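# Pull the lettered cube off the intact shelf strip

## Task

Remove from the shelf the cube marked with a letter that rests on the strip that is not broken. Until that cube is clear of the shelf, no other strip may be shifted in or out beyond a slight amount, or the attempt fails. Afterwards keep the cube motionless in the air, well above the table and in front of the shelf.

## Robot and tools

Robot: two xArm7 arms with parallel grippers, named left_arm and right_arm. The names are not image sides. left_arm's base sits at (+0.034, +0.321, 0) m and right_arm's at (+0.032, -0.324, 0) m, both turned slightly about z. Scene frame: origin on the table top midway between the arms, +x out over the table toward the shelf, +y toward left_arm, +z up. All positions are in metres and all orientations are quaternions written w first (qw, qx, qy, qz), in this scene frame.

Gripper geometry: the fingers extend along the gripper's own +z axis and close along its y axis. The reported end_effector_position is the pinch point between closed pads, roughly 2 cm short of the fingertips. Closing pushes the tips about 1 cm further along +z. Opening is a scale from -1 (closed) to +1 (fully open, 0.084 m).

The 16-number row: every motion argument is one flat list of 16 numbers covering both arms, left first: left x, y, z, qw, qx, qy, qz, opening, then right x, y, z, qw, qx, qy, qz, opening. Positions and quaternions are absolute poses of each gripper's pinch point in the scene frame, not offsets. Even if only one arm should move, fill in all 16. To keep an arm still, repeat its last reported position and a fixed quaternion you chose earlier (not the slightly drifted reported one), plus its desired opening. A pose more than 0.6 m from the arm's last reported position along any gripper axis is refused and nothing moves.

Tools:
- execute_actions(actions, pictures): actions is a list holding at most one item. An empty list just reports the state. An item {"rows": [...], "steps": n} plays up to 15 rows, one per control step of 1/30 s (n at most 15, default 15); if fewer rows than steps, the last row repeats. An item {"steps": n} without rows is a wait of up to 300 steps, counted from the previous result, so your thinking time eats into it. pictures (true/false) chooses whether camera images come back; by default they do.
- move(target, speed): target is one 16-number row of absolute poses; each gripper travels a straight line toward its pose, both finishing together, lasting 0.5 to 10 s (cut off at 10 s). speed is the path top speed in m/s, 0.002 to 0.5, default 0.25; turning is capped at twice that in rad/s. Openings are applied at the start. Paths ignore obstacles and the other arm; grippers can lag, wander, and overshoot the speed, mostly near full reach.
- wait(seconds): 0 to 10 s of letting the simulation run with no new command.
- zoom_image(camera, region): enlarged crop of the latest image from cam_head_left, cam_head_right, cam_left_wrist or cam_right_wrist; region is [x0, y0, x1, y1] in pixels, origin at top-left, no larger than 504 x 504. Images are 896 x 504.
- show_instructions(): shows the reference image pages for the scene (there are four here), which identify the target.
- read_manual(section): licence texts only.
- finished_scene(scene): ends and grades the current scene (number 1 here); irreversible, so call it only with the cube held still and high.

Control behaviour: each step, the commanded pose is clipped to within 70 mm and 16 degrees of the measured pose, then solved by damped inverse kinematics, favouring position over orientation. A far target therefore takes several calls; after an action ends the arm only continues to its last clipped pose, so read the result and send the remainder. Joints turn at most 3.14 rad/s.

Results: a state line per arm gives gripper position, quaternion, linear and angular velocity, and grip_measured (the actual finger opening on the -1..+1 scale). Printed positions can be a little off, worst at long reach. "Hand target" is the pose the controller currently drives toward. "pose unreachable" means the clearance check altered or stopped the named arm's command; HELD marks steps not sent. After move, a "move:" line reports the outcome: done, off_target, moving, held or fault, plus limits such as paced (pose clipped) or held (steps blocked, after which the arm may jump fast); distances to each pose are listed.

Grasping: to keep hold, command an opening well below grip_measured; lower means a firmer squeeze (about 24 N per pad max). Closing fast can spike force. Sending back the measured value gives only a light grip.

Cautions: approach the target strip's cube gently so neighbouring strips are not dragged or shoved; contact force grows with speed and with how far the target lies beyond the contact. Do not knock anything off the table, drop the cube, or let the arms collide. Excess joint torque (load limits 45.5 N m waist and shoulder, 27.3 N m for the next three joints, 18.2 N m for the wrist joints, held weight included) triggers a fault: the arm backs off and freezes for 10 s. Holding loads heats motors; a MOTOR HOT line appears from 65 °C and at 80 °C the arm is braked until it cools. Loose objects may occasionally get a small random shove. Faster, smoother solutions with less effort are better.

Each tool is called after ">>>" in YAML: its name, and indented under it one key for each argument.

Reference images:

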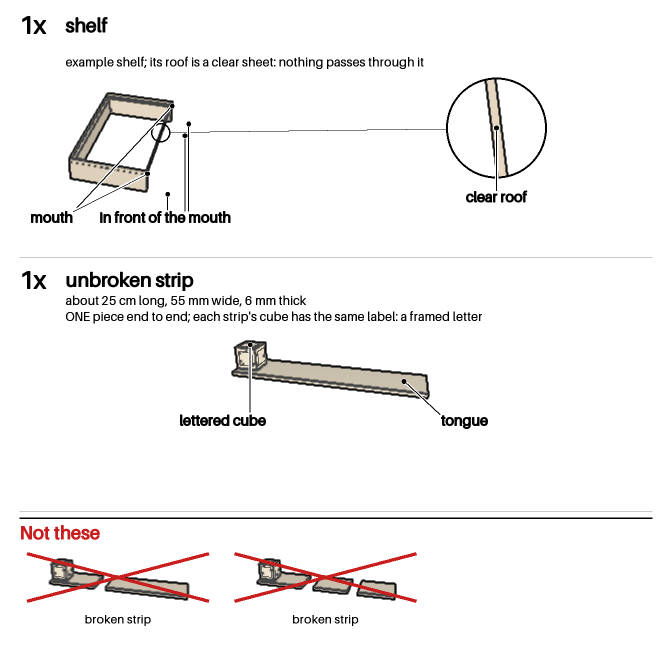

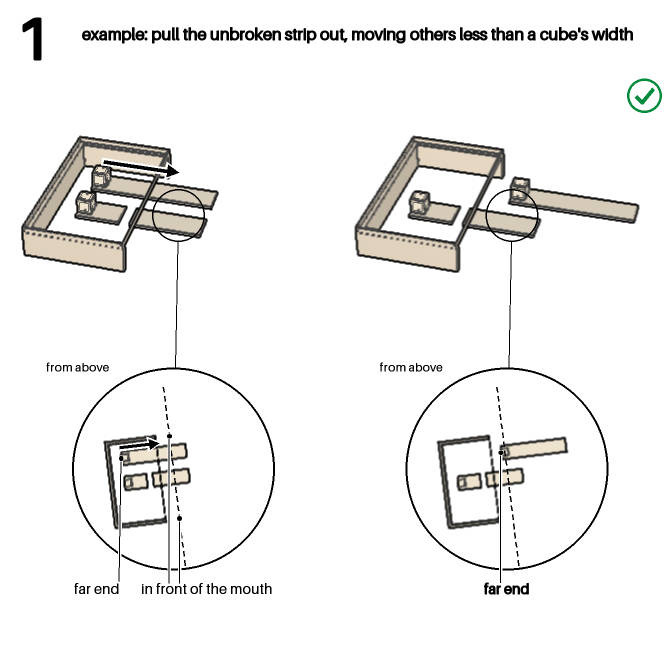

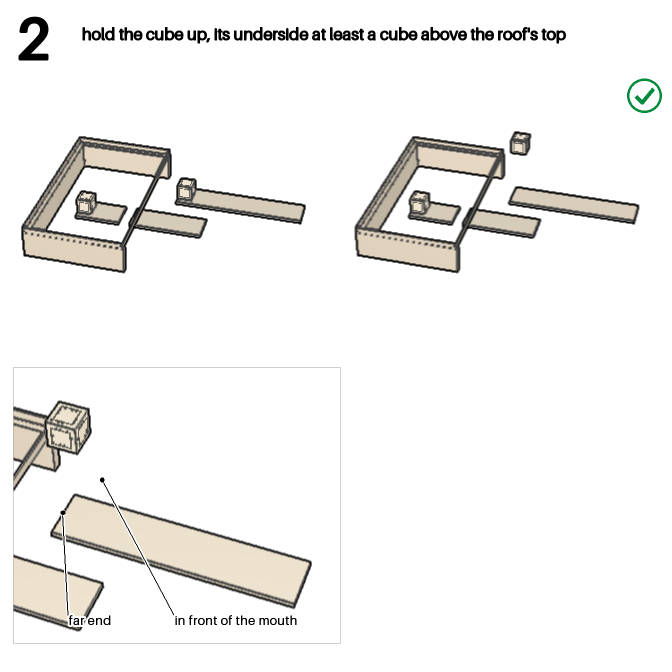

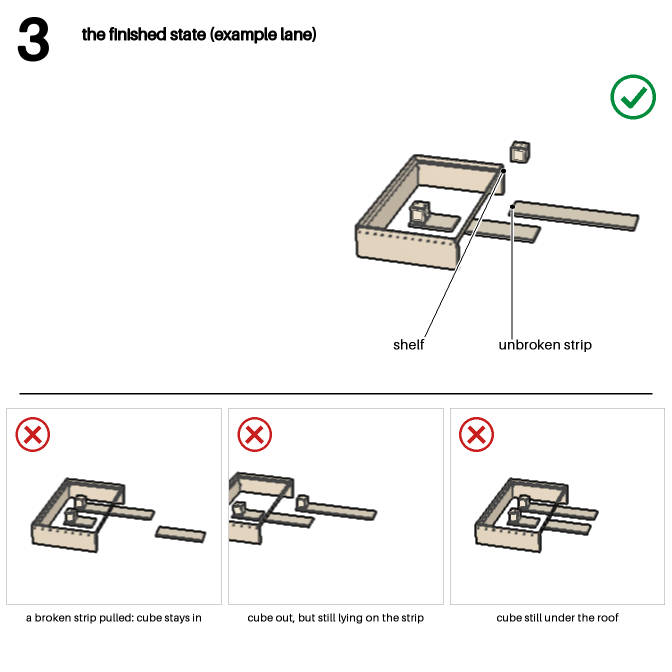

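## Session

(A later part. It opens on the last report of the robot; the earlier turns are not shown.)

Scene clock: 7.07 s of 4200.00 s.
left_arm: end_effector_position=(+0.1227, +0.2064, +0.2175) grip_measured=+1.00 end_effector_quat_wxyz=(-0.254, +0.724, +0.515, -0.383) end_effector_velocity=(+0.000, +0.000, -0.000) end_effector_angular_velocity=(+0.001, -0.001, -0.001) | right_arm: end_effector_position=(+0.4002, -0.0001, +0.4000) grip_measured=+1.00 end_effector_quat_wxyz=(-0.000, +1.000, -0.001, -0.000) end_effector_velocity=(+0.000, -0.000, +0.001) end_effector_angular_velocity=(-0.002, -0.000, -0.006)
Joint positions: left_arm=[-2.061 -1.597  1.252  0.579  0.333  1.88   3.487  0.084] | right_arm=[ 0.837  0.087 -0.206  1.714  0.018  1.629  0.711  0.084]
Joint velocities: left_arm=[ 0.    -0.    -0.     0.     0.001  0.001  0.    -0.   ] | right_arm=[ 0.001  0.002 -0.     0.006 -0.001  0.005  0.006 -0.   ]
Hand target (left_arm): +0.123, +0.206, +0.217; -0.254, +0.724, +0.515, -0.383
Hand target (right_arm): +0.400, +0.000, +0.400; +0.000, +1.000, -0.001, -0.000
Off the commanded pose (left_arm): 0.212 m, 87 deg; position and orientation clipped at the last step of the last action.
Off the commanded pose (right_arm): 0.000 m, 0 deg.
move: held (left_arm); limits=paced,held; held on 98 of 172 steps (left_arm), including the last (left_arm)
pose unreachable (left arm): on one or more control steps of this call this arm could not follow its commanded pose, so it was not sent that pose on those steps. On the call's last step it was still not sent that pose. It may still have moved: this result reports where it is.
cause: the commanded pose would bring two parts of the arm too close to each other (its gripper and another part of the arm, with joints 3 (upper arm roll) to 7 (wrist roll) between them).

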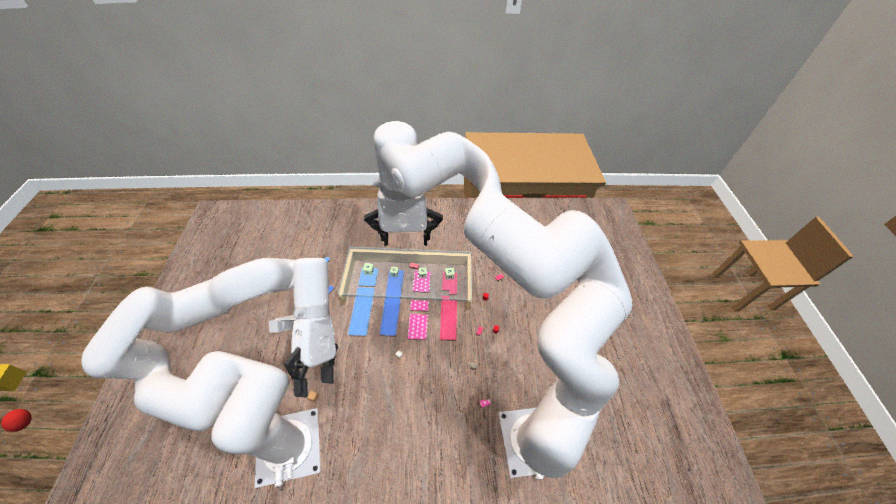

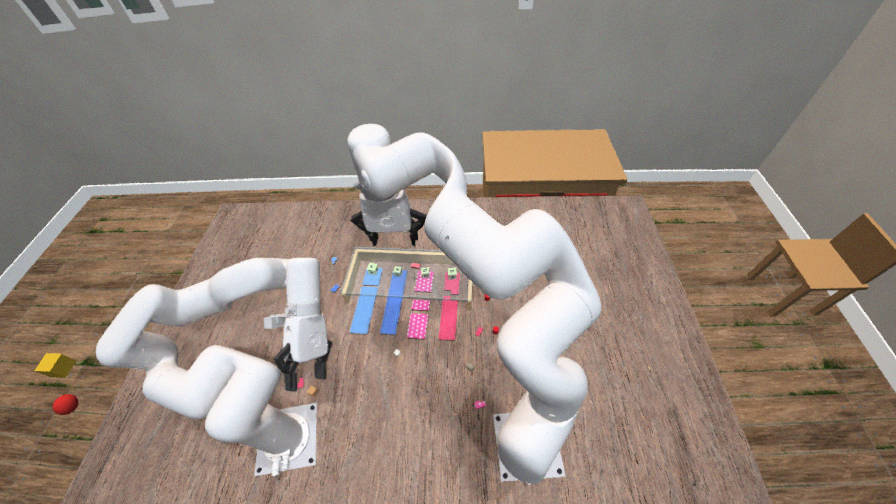

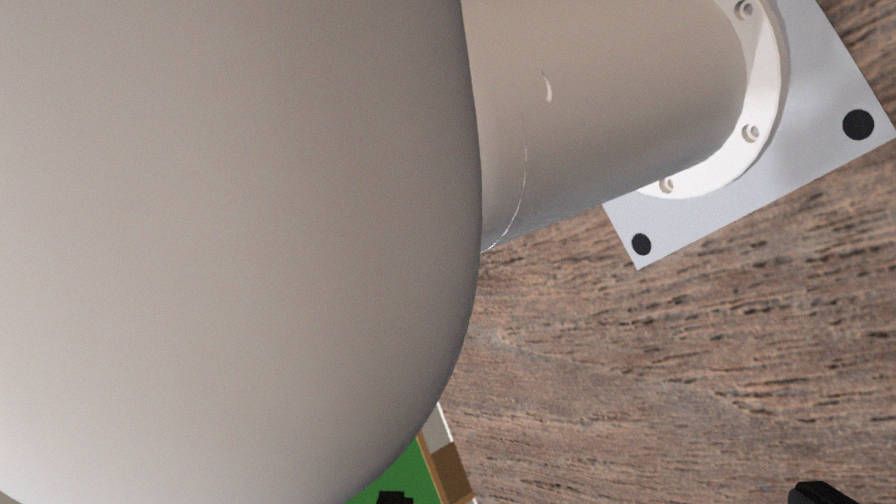

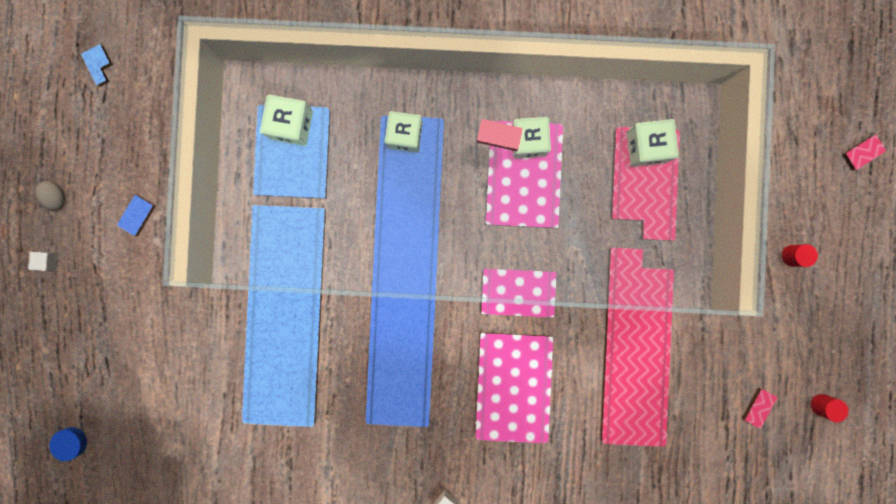

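>>> move:
  target: [0.12,0.25,0.4,-0.254,0.724,0.515,-0.383,1, 0.36,0.071,0.06,0,1,-0.023,0,0.7]

>>> move:
  target: [0.12,0.25,0.4,-0.254,0.724,0.515,-0.383,1, 0.36,0.071,0.018,0,1,-0.023,0,0.7]
  speed: 0.05

>>> move:
  target: [0.12,0.25,0.4,-0.254,0.724,0.515,-0.383,1, 0.36,0.071,0.018,0,1,-0.023,0,-0.5]

>>> move:
  target: [0.12,0.25,0.4,-0.254,0.724,0.515,-0.383,1, 0.18,0.079,0.018,0,1,-0.023,0,-0.5]
  speed: 0.08

>>> move:
  target: [0.12,0.25,0.4,-0.254,0.724,0.515,-0.383,1, 0.18,0.079,0.018,0,1,-0.023,0,0.7]

>>> move:
  target: [0.12,0.25,0.4,-0.254,0.724,0.515,-0.383,1, 0.3,0.05,0.2,0,1,0,0,0.7]

Scene clock: 15.63 s of 4200.00 s.
left_arm: end_effector_position=(+0.1203, +0.2498, +0.3996) grip_measured=+1.00 end_effector_quat_wxyz=(-0.254, +0.724, +0.515, -0.382) end_effector_velocity=(+0.000, -0.000, +0.001) end_effector_angular_velocity=(-0.001, -0.001, +0.002) | right_arm: end_effector_position=(+0.3611, +0.0726, +0.0606) grip_measured=+0.70 end_effector_quat_wxyz=(-0.001, +1.000, -0.023, -0.000) end_effector_velocity=(-0.004, -0.001, -0.006) end_effector_angular_velocity=(-0.008, +0.009, +0.003)
Joint positions: left_arm=[-2.133 -1.443  0.841  0.915 -0.123  2.093  3.281  0.084] | right_arm=[ 0.92   0.379 -0.121  1.091  0.071  0.714  0.874  0.073]
Joint velocities: left_arm=[-0.     0.001 -0.002  0.002 -0.001 -0.001 -0.001  0.   ] | right_arm=[ 0.001  0.008  0.003 -0.005  0.001 -0.001  0.     0.   ]
Hand target (left_arm): +0.120, +0.250, +0.400; -0.254, +0.724, +0.515, -0.382
Hand target (right_arm): +0.361, +0.072, +0.060; -0.000, +1.000, -0.023, -0.001
Off the commanded pose (left_arm): 0.001 m, 0 deg.
Off the commanded pose (right_arm): 0.002 m, 0 deg.
After step 90, 3.67 s passed at rest.
move: done

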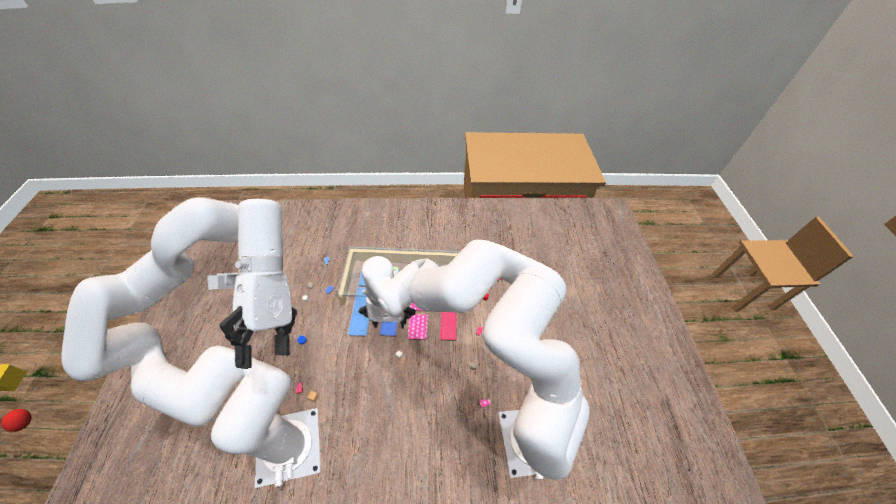

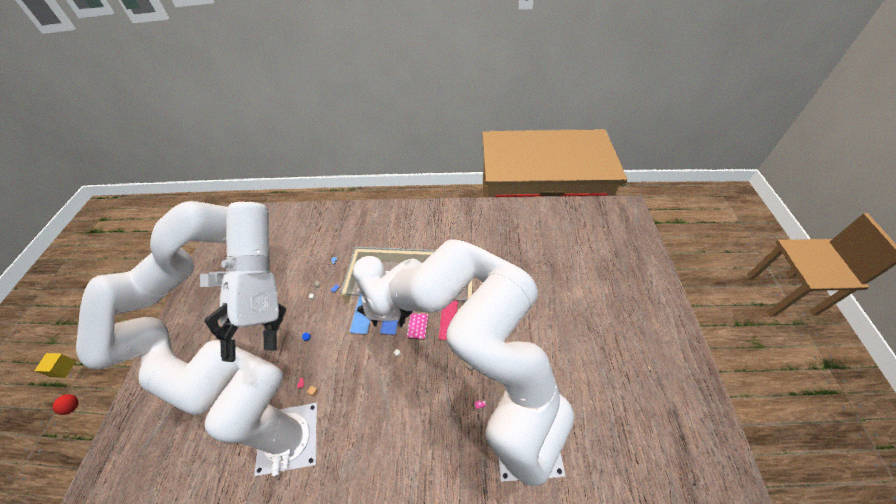

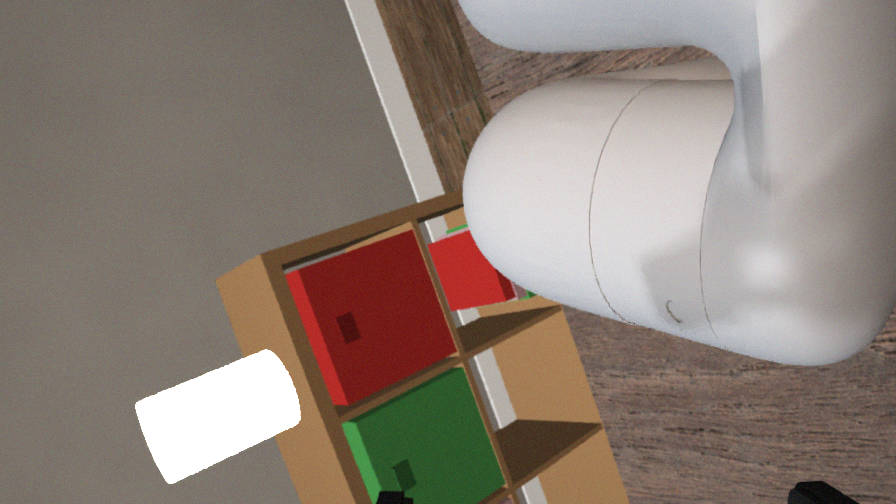

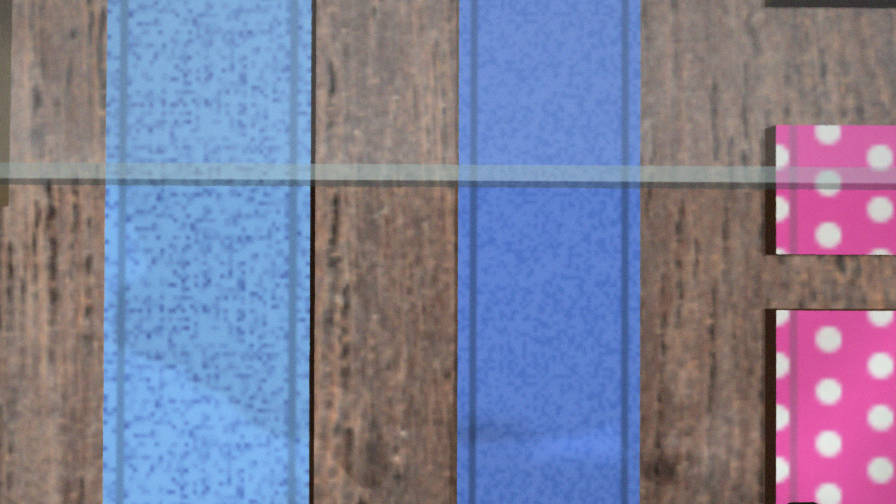

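Scene clock: 16.80 s of 4200.00 s.
left_arm: end_effector_position=(+0.1200, +0.2500, +0.4000) grip_measured=+1.00 end_effector_quat_wxyz=(-0.254, +0.724, +0.515, -0.383) end_effector_velocity=(-0.000, +0.000, +0.000) end_effector_angular_velocity=(-0.000, +0.001, +0.000) | right_arm: end_effector_position=(+0.3602, +0.0713, +0.0182) grip_measured=+0.70 end_effector_quat_wxyz=(-0.000, +1.000, -0.023, +0.000) end_effector_velocity=(+0.002, +0.001, +0.001) end_effector_angular_velocity=(+0.005, -0.004, -0.001)
Joint positions: left_arm=[-2.132 -1.444  0.84   0.915 -0.124  2.092  3.281  0.084] | right_arm=[ 0.913  0.466 -0.111  1.076  0.087  0.613  0.863  0.073]
Joint velocities: left_arm=[ 0.    -0.     0.    -0.    -0.001 -0.    -0.    -0.   ] | right_arm=[-0.001 -0.    -0.     0.002  0.    -0.004 -0.     0.   ]
Hand target (left_arm): +0.120, +0.250, +0.400; -0.254, +0.724, +0.515, -0.383
Hand target (right_arm): +0.360, +0.071, +0.018; -0.000, +1.000, -0.023, -0.000
Off the commanded pose (left_arm): 0.000 m, 0 deg.
Off the commanded pose (right_arm): 0.000 m, 0 deg.
move: done

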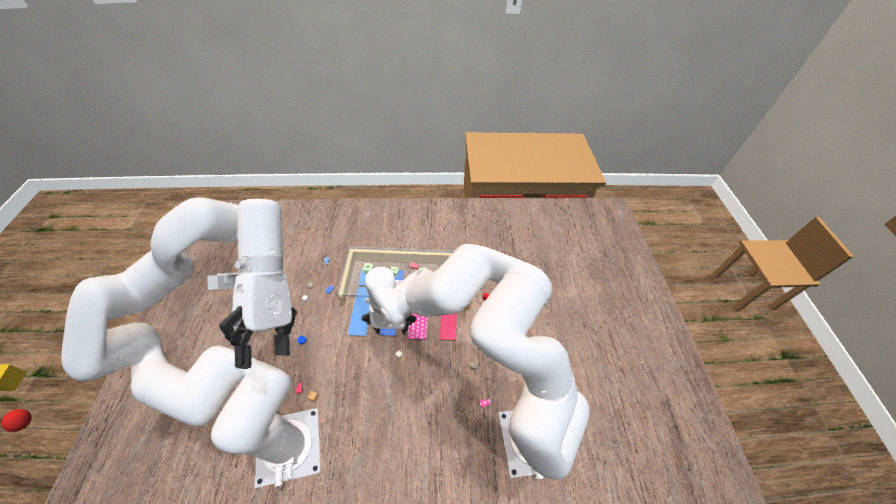

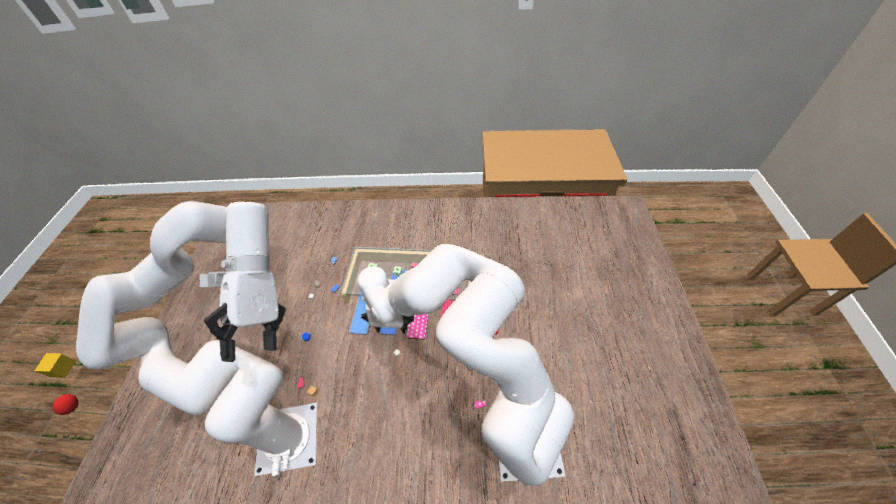

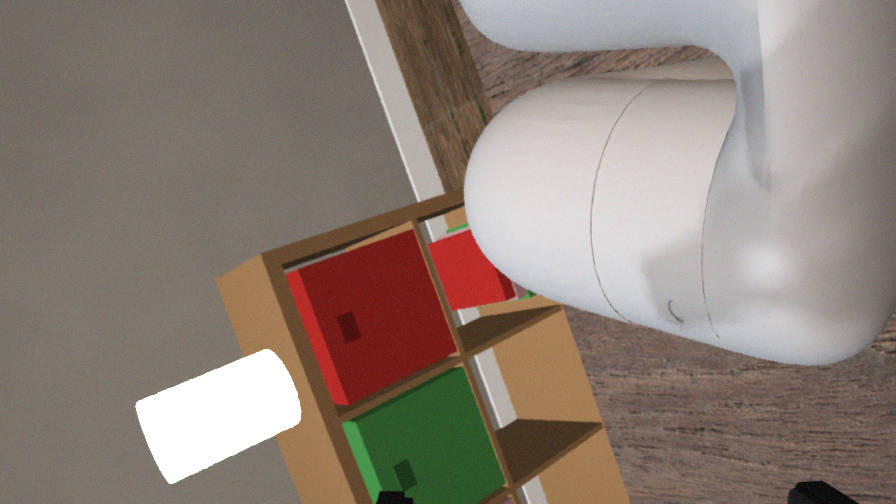

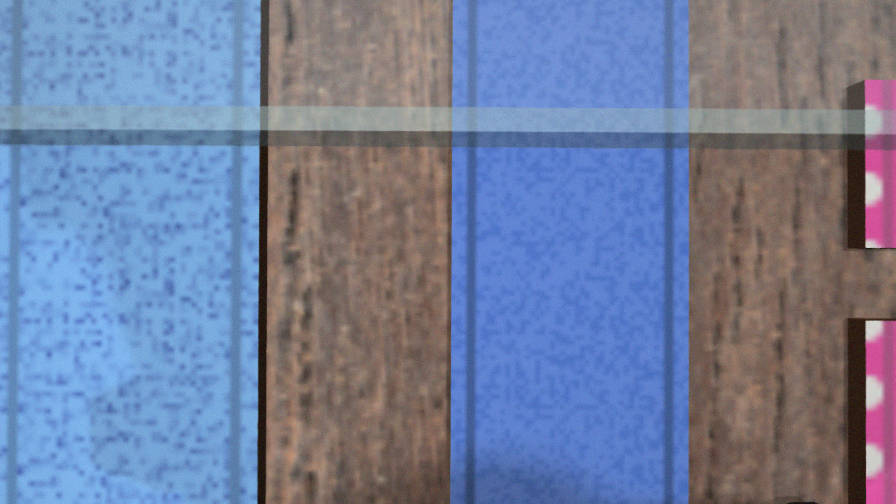

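Scene clock: 17.50 s of 4200.00 s.
left_arm: end_effector_position=(+0.1200, +0.2500, +0.4000) grip_measured=+1.00 end_effector_quat_wxyz=(-0.254, +0.724, +0.515, -0.383) end_effector_velocity=(+0.000, -0.000, -0.000) end_effector_angular_velocity=(+0.001, -0.001, +0.001) | right_arm: end_effector_position=(+0.3615, +0.0729, +0.0205) grip_measured=+0.13 end_effector_quat_wxyz=(-0.003, +1.000, -0.023, +0.002) end_effector_velocity=(-0.001, -0.001, -0.001) end_effector_angular_velocity=(-0.003, +0.003, -0.001)
Joint positions: left_arm=[-2.132 -1.444  0.84   0.915 -0.124  2.092  3.281  0.084] | right_arm=[ 0.913  0.463 -0.112  1.078  0.087  0.612  0.863  0.05 ]
Joint velocities: left_arm=[ 0.     0.001  0.    -0.     0.001 -0.    -0.     0.   ] | right_arm=[ 0.     0.001 -0.    -0.002  0.002  0.001 -0.001  0.   ]
Hand target (left_arm): +0.120, +0.250, +0.400; -0.254, +0.724, +0.515, -0.383
Hand target (right_arm): +0.360, +0.071, +0.018; +0.000, +1.000, -0.023, +0.000
Off the commanded pose (left_arm): 0.000 m, 0 deg.
Off the commanded pose (right_arm): 0.003 m, 0 deg.
move: done

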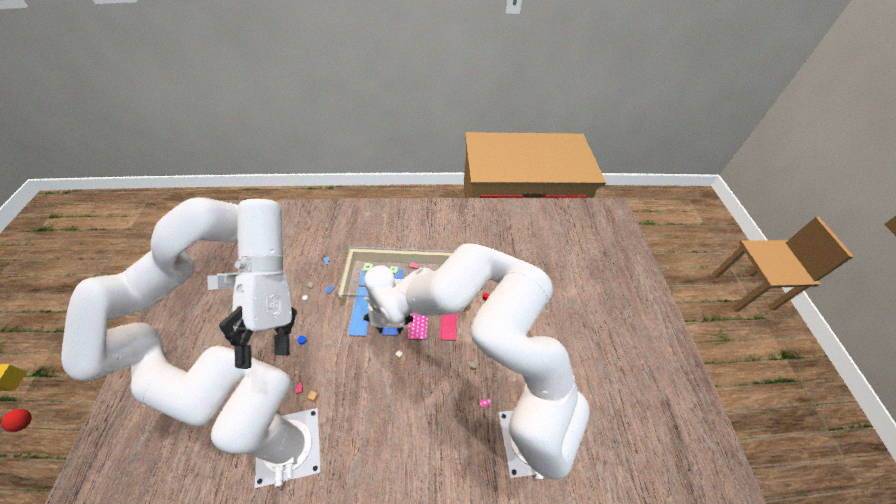

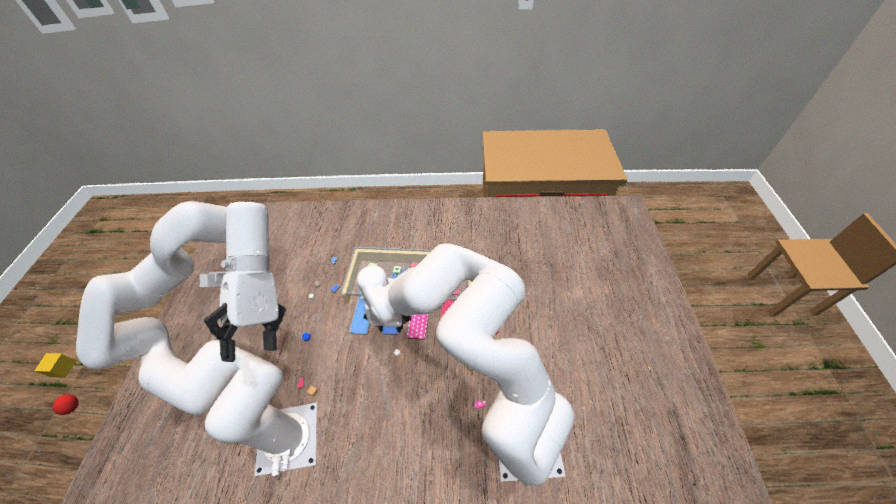

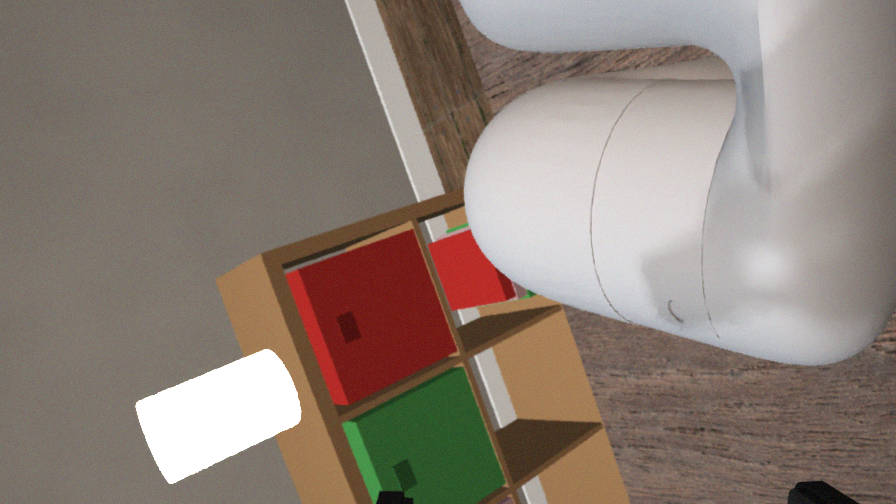

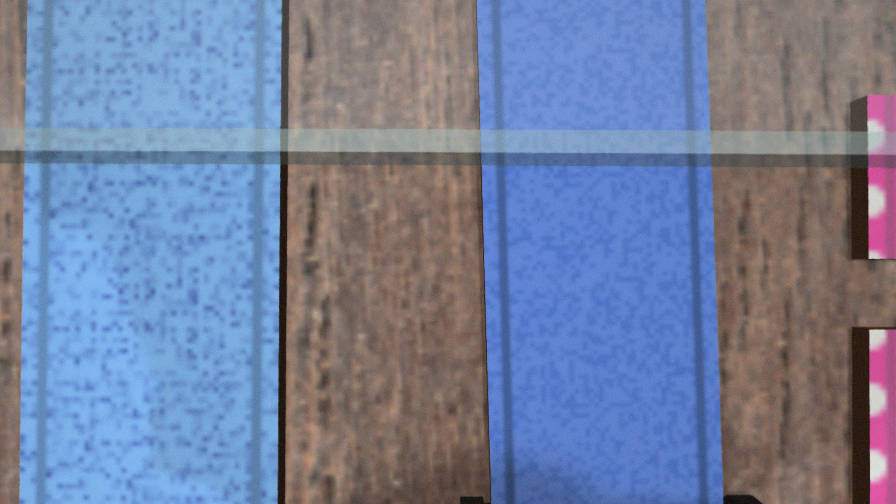

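Scene clock: 20.13 s of 4200.00 s.
left_arm: end_effector_position=(+0.1200, +0.2500, +0.4000) grip_measured=+1.00 end_effector_quat_wxyz=(-0.254, +0.724, +0.515, -0.383) end_effector_velocity=(+0.000, +0.000, -0.000) end_effector_angular_velocity=(+0.000, -0.001, +0.001) | right_arm: end_effector_position=(+0.1807, +0.0810, +0.0199) grip_measured=+0.13 end_effector_quat_wxyz=(-0.003, +1.000, -0.023, +0.001) end_effector_velocity=(-0.000, +0.000, +0.001) end_effector_angular_velocity=(+0.001, -0.002, -0.001)
Joint positions: left_arm=[-2.132 -1.444  0.84   0.915 -0.124  2.092  3.281  0.084] | right_arm=[ 1.193  0.257 -0.046  0.745  0.025  0.483  1.246  0.05 ]
Joint velocities: left_arm=[ 0.    -0.     0.    -0.     0.001  0.    -0.     0.   ] | right_arm=[ 0.002 -0.002 -0.001 -0.    -0.002 -0.     0.005  0.   ]
Hand target (left_arm): +0.120, +0.250, +0.400; -0.254, +0.724, +0.515, -0.383
Hand target (right_arm): +0.180, +0.079, +0.018; +0.000, +1.000, -0.023, -0.000
Off the commanded pose (left_arm): 0.000 m, 0 deg.
Off the commanded pose (right_arm): 0.003 m, 0 deg.
move: done

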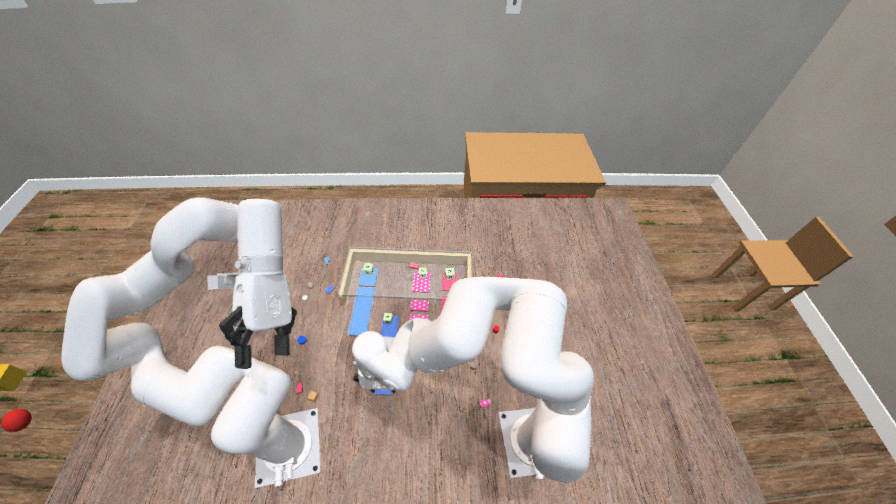

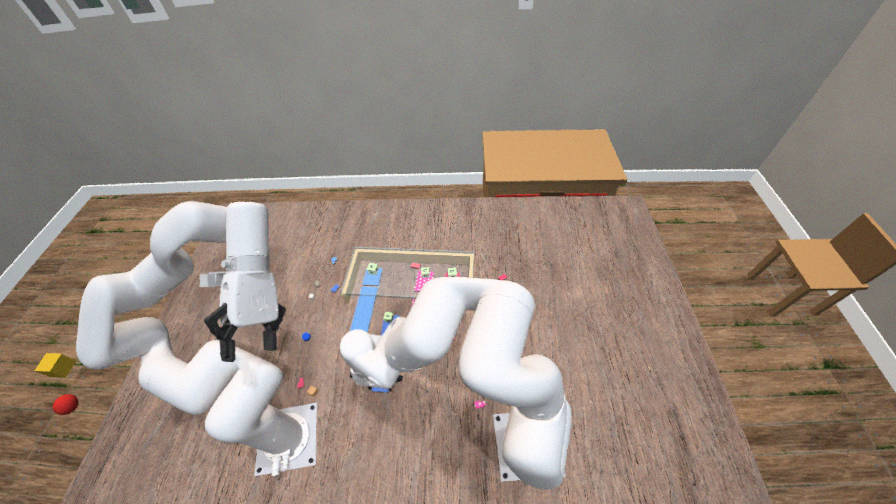

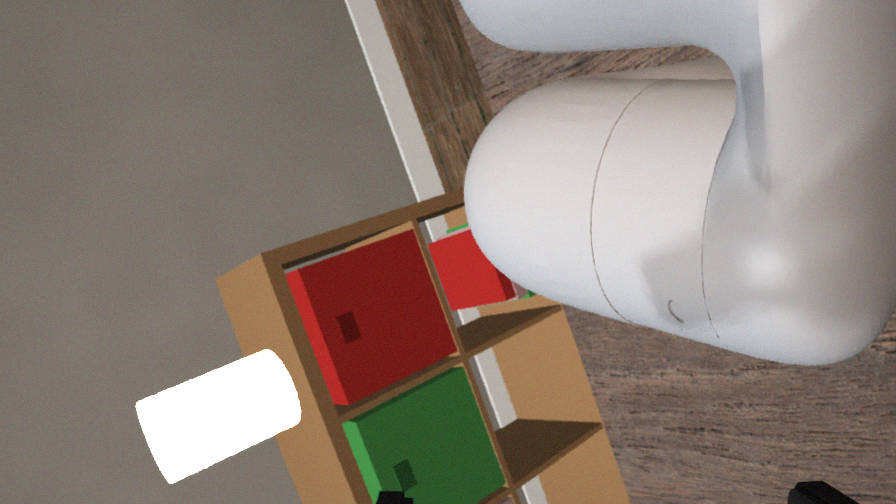

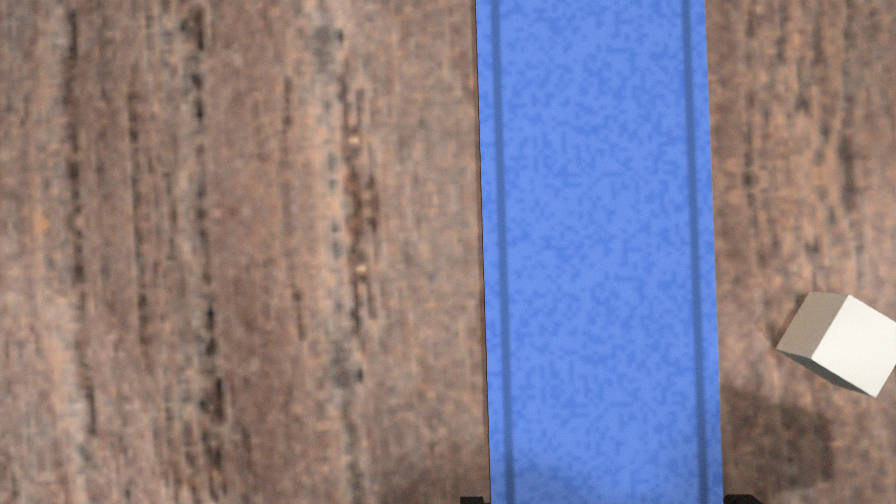

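Scene clock: 20.83 s of 4200.00 s.
left_arm: end_effector_position=(+0.1200, +0.2500, +0.4000) grip_measured=+1.00 end_effector_quat_wxyz=(-0.254, +0.724, +0.515, -0.383) end_effector_velocity=(-0.000, -0.000, +0.000) end_effector_angular_velocity=(-0.001, -0.000, +0.000) | right_arm: end_effector_position=(+0.1796, +0.0777, +0.0167) grip_measured=+0.70 end_effector_quat_wxyz=(+0.002, +1.000, -0.023, -0.001) end_effector_velocity=(+0.002, -0.001, -0.000) end_effector_angular_velocity=(-0.001, -0.001, -0.003)
Joint positions: left_arm=[-2.132 -1.444  0.84   0.915 -0.124  2.092  3.281  0.084] | right_arm=[ 1.191  0.261 -0.045  0.741  0.025  0.484  1.247  0.073]
Joint velocities: left_arm=[-0.    -0.    -0.001 -0.     0.    -0.001  0.     0.   ] | right_arm=[-0.001  0.    -0.003  0.    -0.001  0.001 -0.001 -0.   ]
Hand target (left_arm): +0.120, +0.250, +0.400; -0.254, +0.724, +0.515, -0.383
Hand target (right_arm): +0.180, +0.079, +0.018; -0.000, +1.000, -0.023, +0.000
Off the commanded pose (left_arm): 0.000 m, 0 deg.
Off the commanded pose (right_arm): 0.002 m, 0 deg.
move: done

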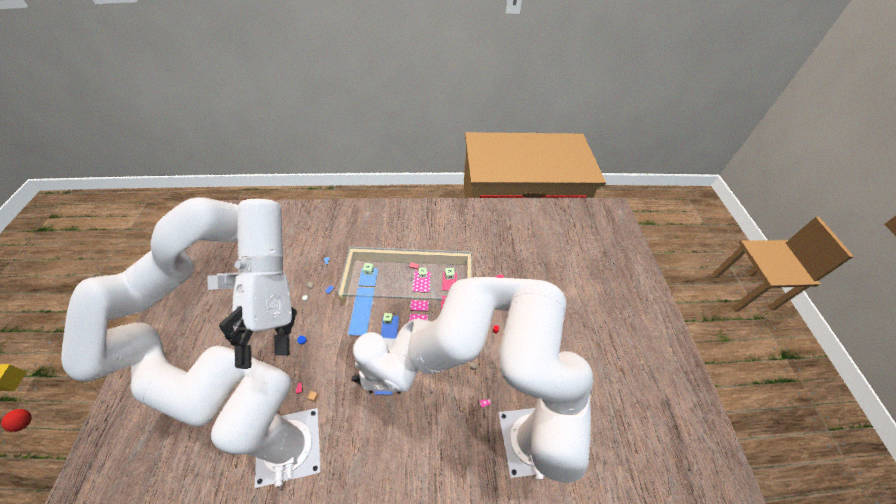

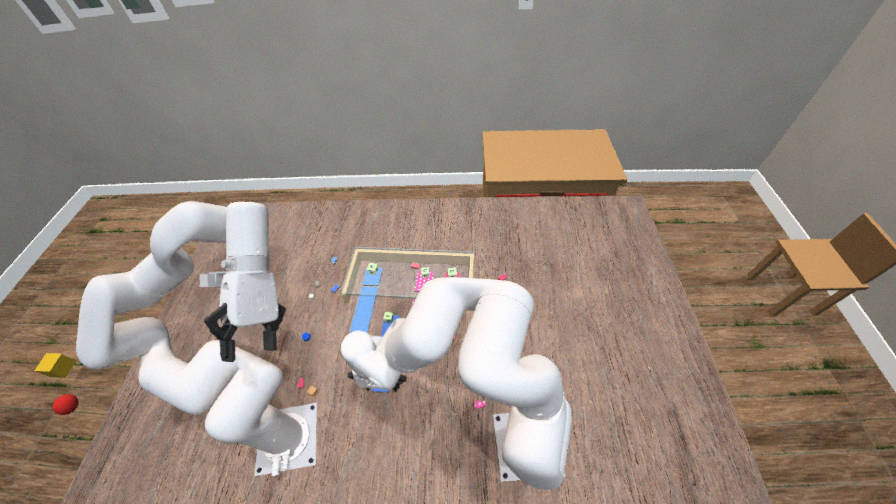

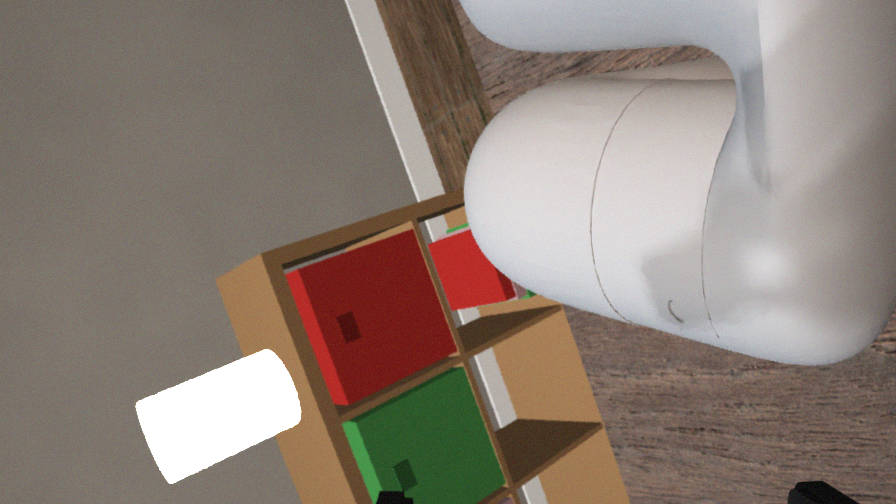

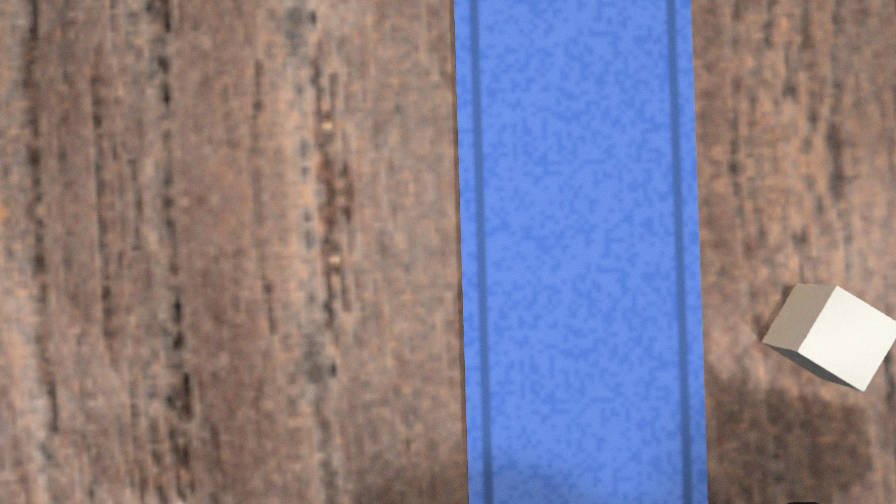

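Scene clock: 22.17 s of 4200.00 s.
left_arm: end_effector_position=(+0.1200, +0.2500, +0.4000) grip_measured=+1.00 end_effector_quat_wxyz=(-0.254, +0.724, +0.515, -0.383) end_effector_velocity=(+0.000, -0.000, -0.000) end_effector_angular_velocity=(+0.000, +0.000, +0.001) | right_arm: end_effector_position=(+0.2993, +0.0493, +0.1995) grip_measured=+0.70 end_effector_quat_wxyz=(+0.001, +1.000, +0.001, +0.000) end_effector_velocity=(+0.006, -0.000, +0.006) end_effector_angular_velocity=(+0.008, -0.005, -0.006)
Joint positions: left_arm=[-2.132 -1.444  0.84   0.915 -0.124  2.092  3.281  0.084] | right_arm=[ 1.046 -0.008 -0.17   1.024 -0.003  1.033  0.951  0.073]
Joint velocities: left_arm=[ 0.     0.     0.001 -0.     0.    -0.001  0.    -0.   ] | right_arm=[-0.005 -0.003 -0.005  0.013 -0.     0.007 -0.004  0.   ]
Hand target (left_arm): +0.120, +0.250, +0.400; -0.254, +0.724, +0.515, -0.383
Hand target (right_arm): +0.300, +0.049, +0.200; +0.000, +1.000, -0.000, +0.001
Off the commanded pose (left_arm): 0.000 m, 0 deg.
Off the commanded pose (right_arm): 0.001 m, 0 deg.
move: done

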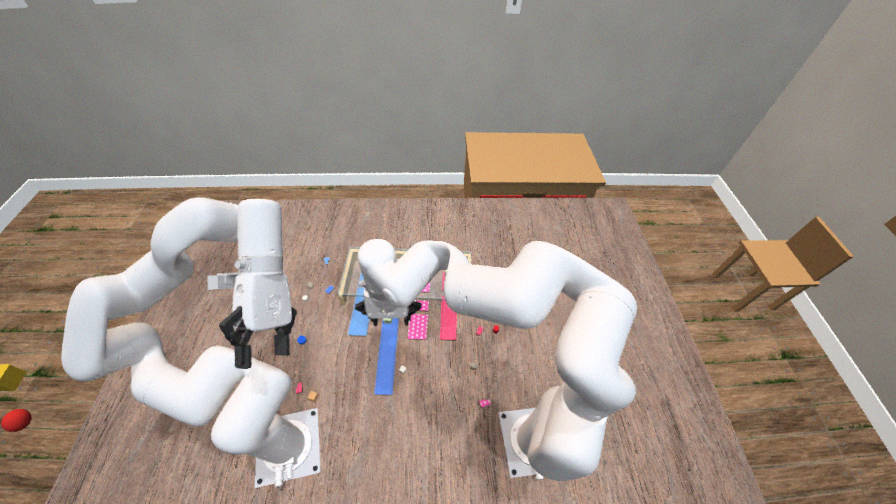

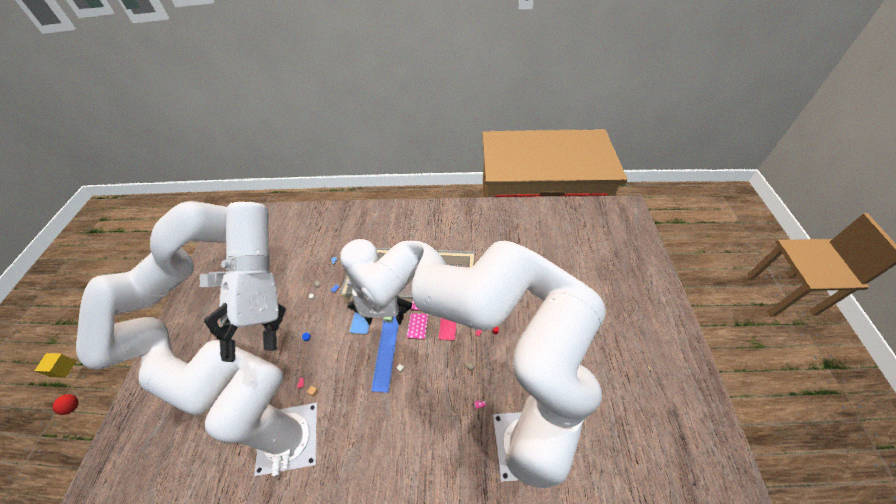

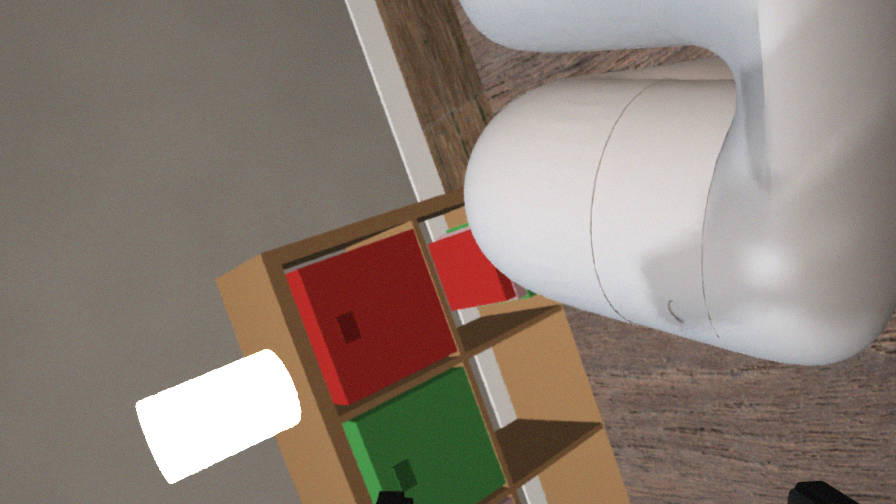

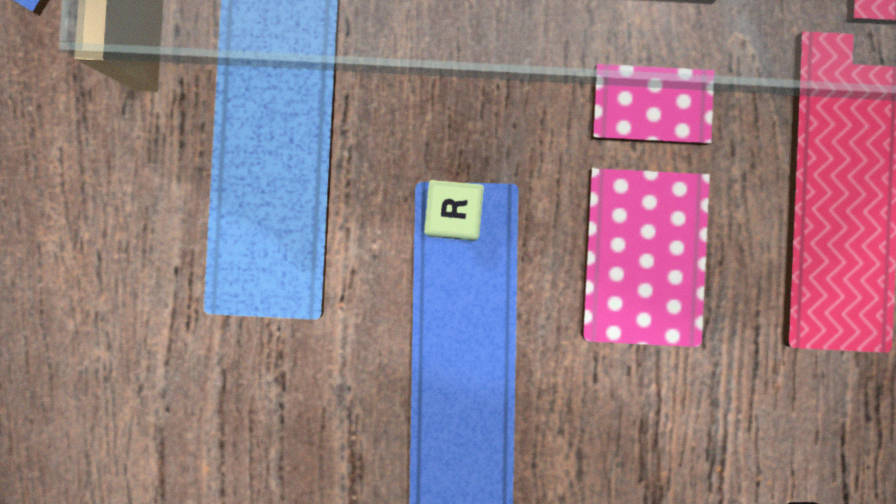

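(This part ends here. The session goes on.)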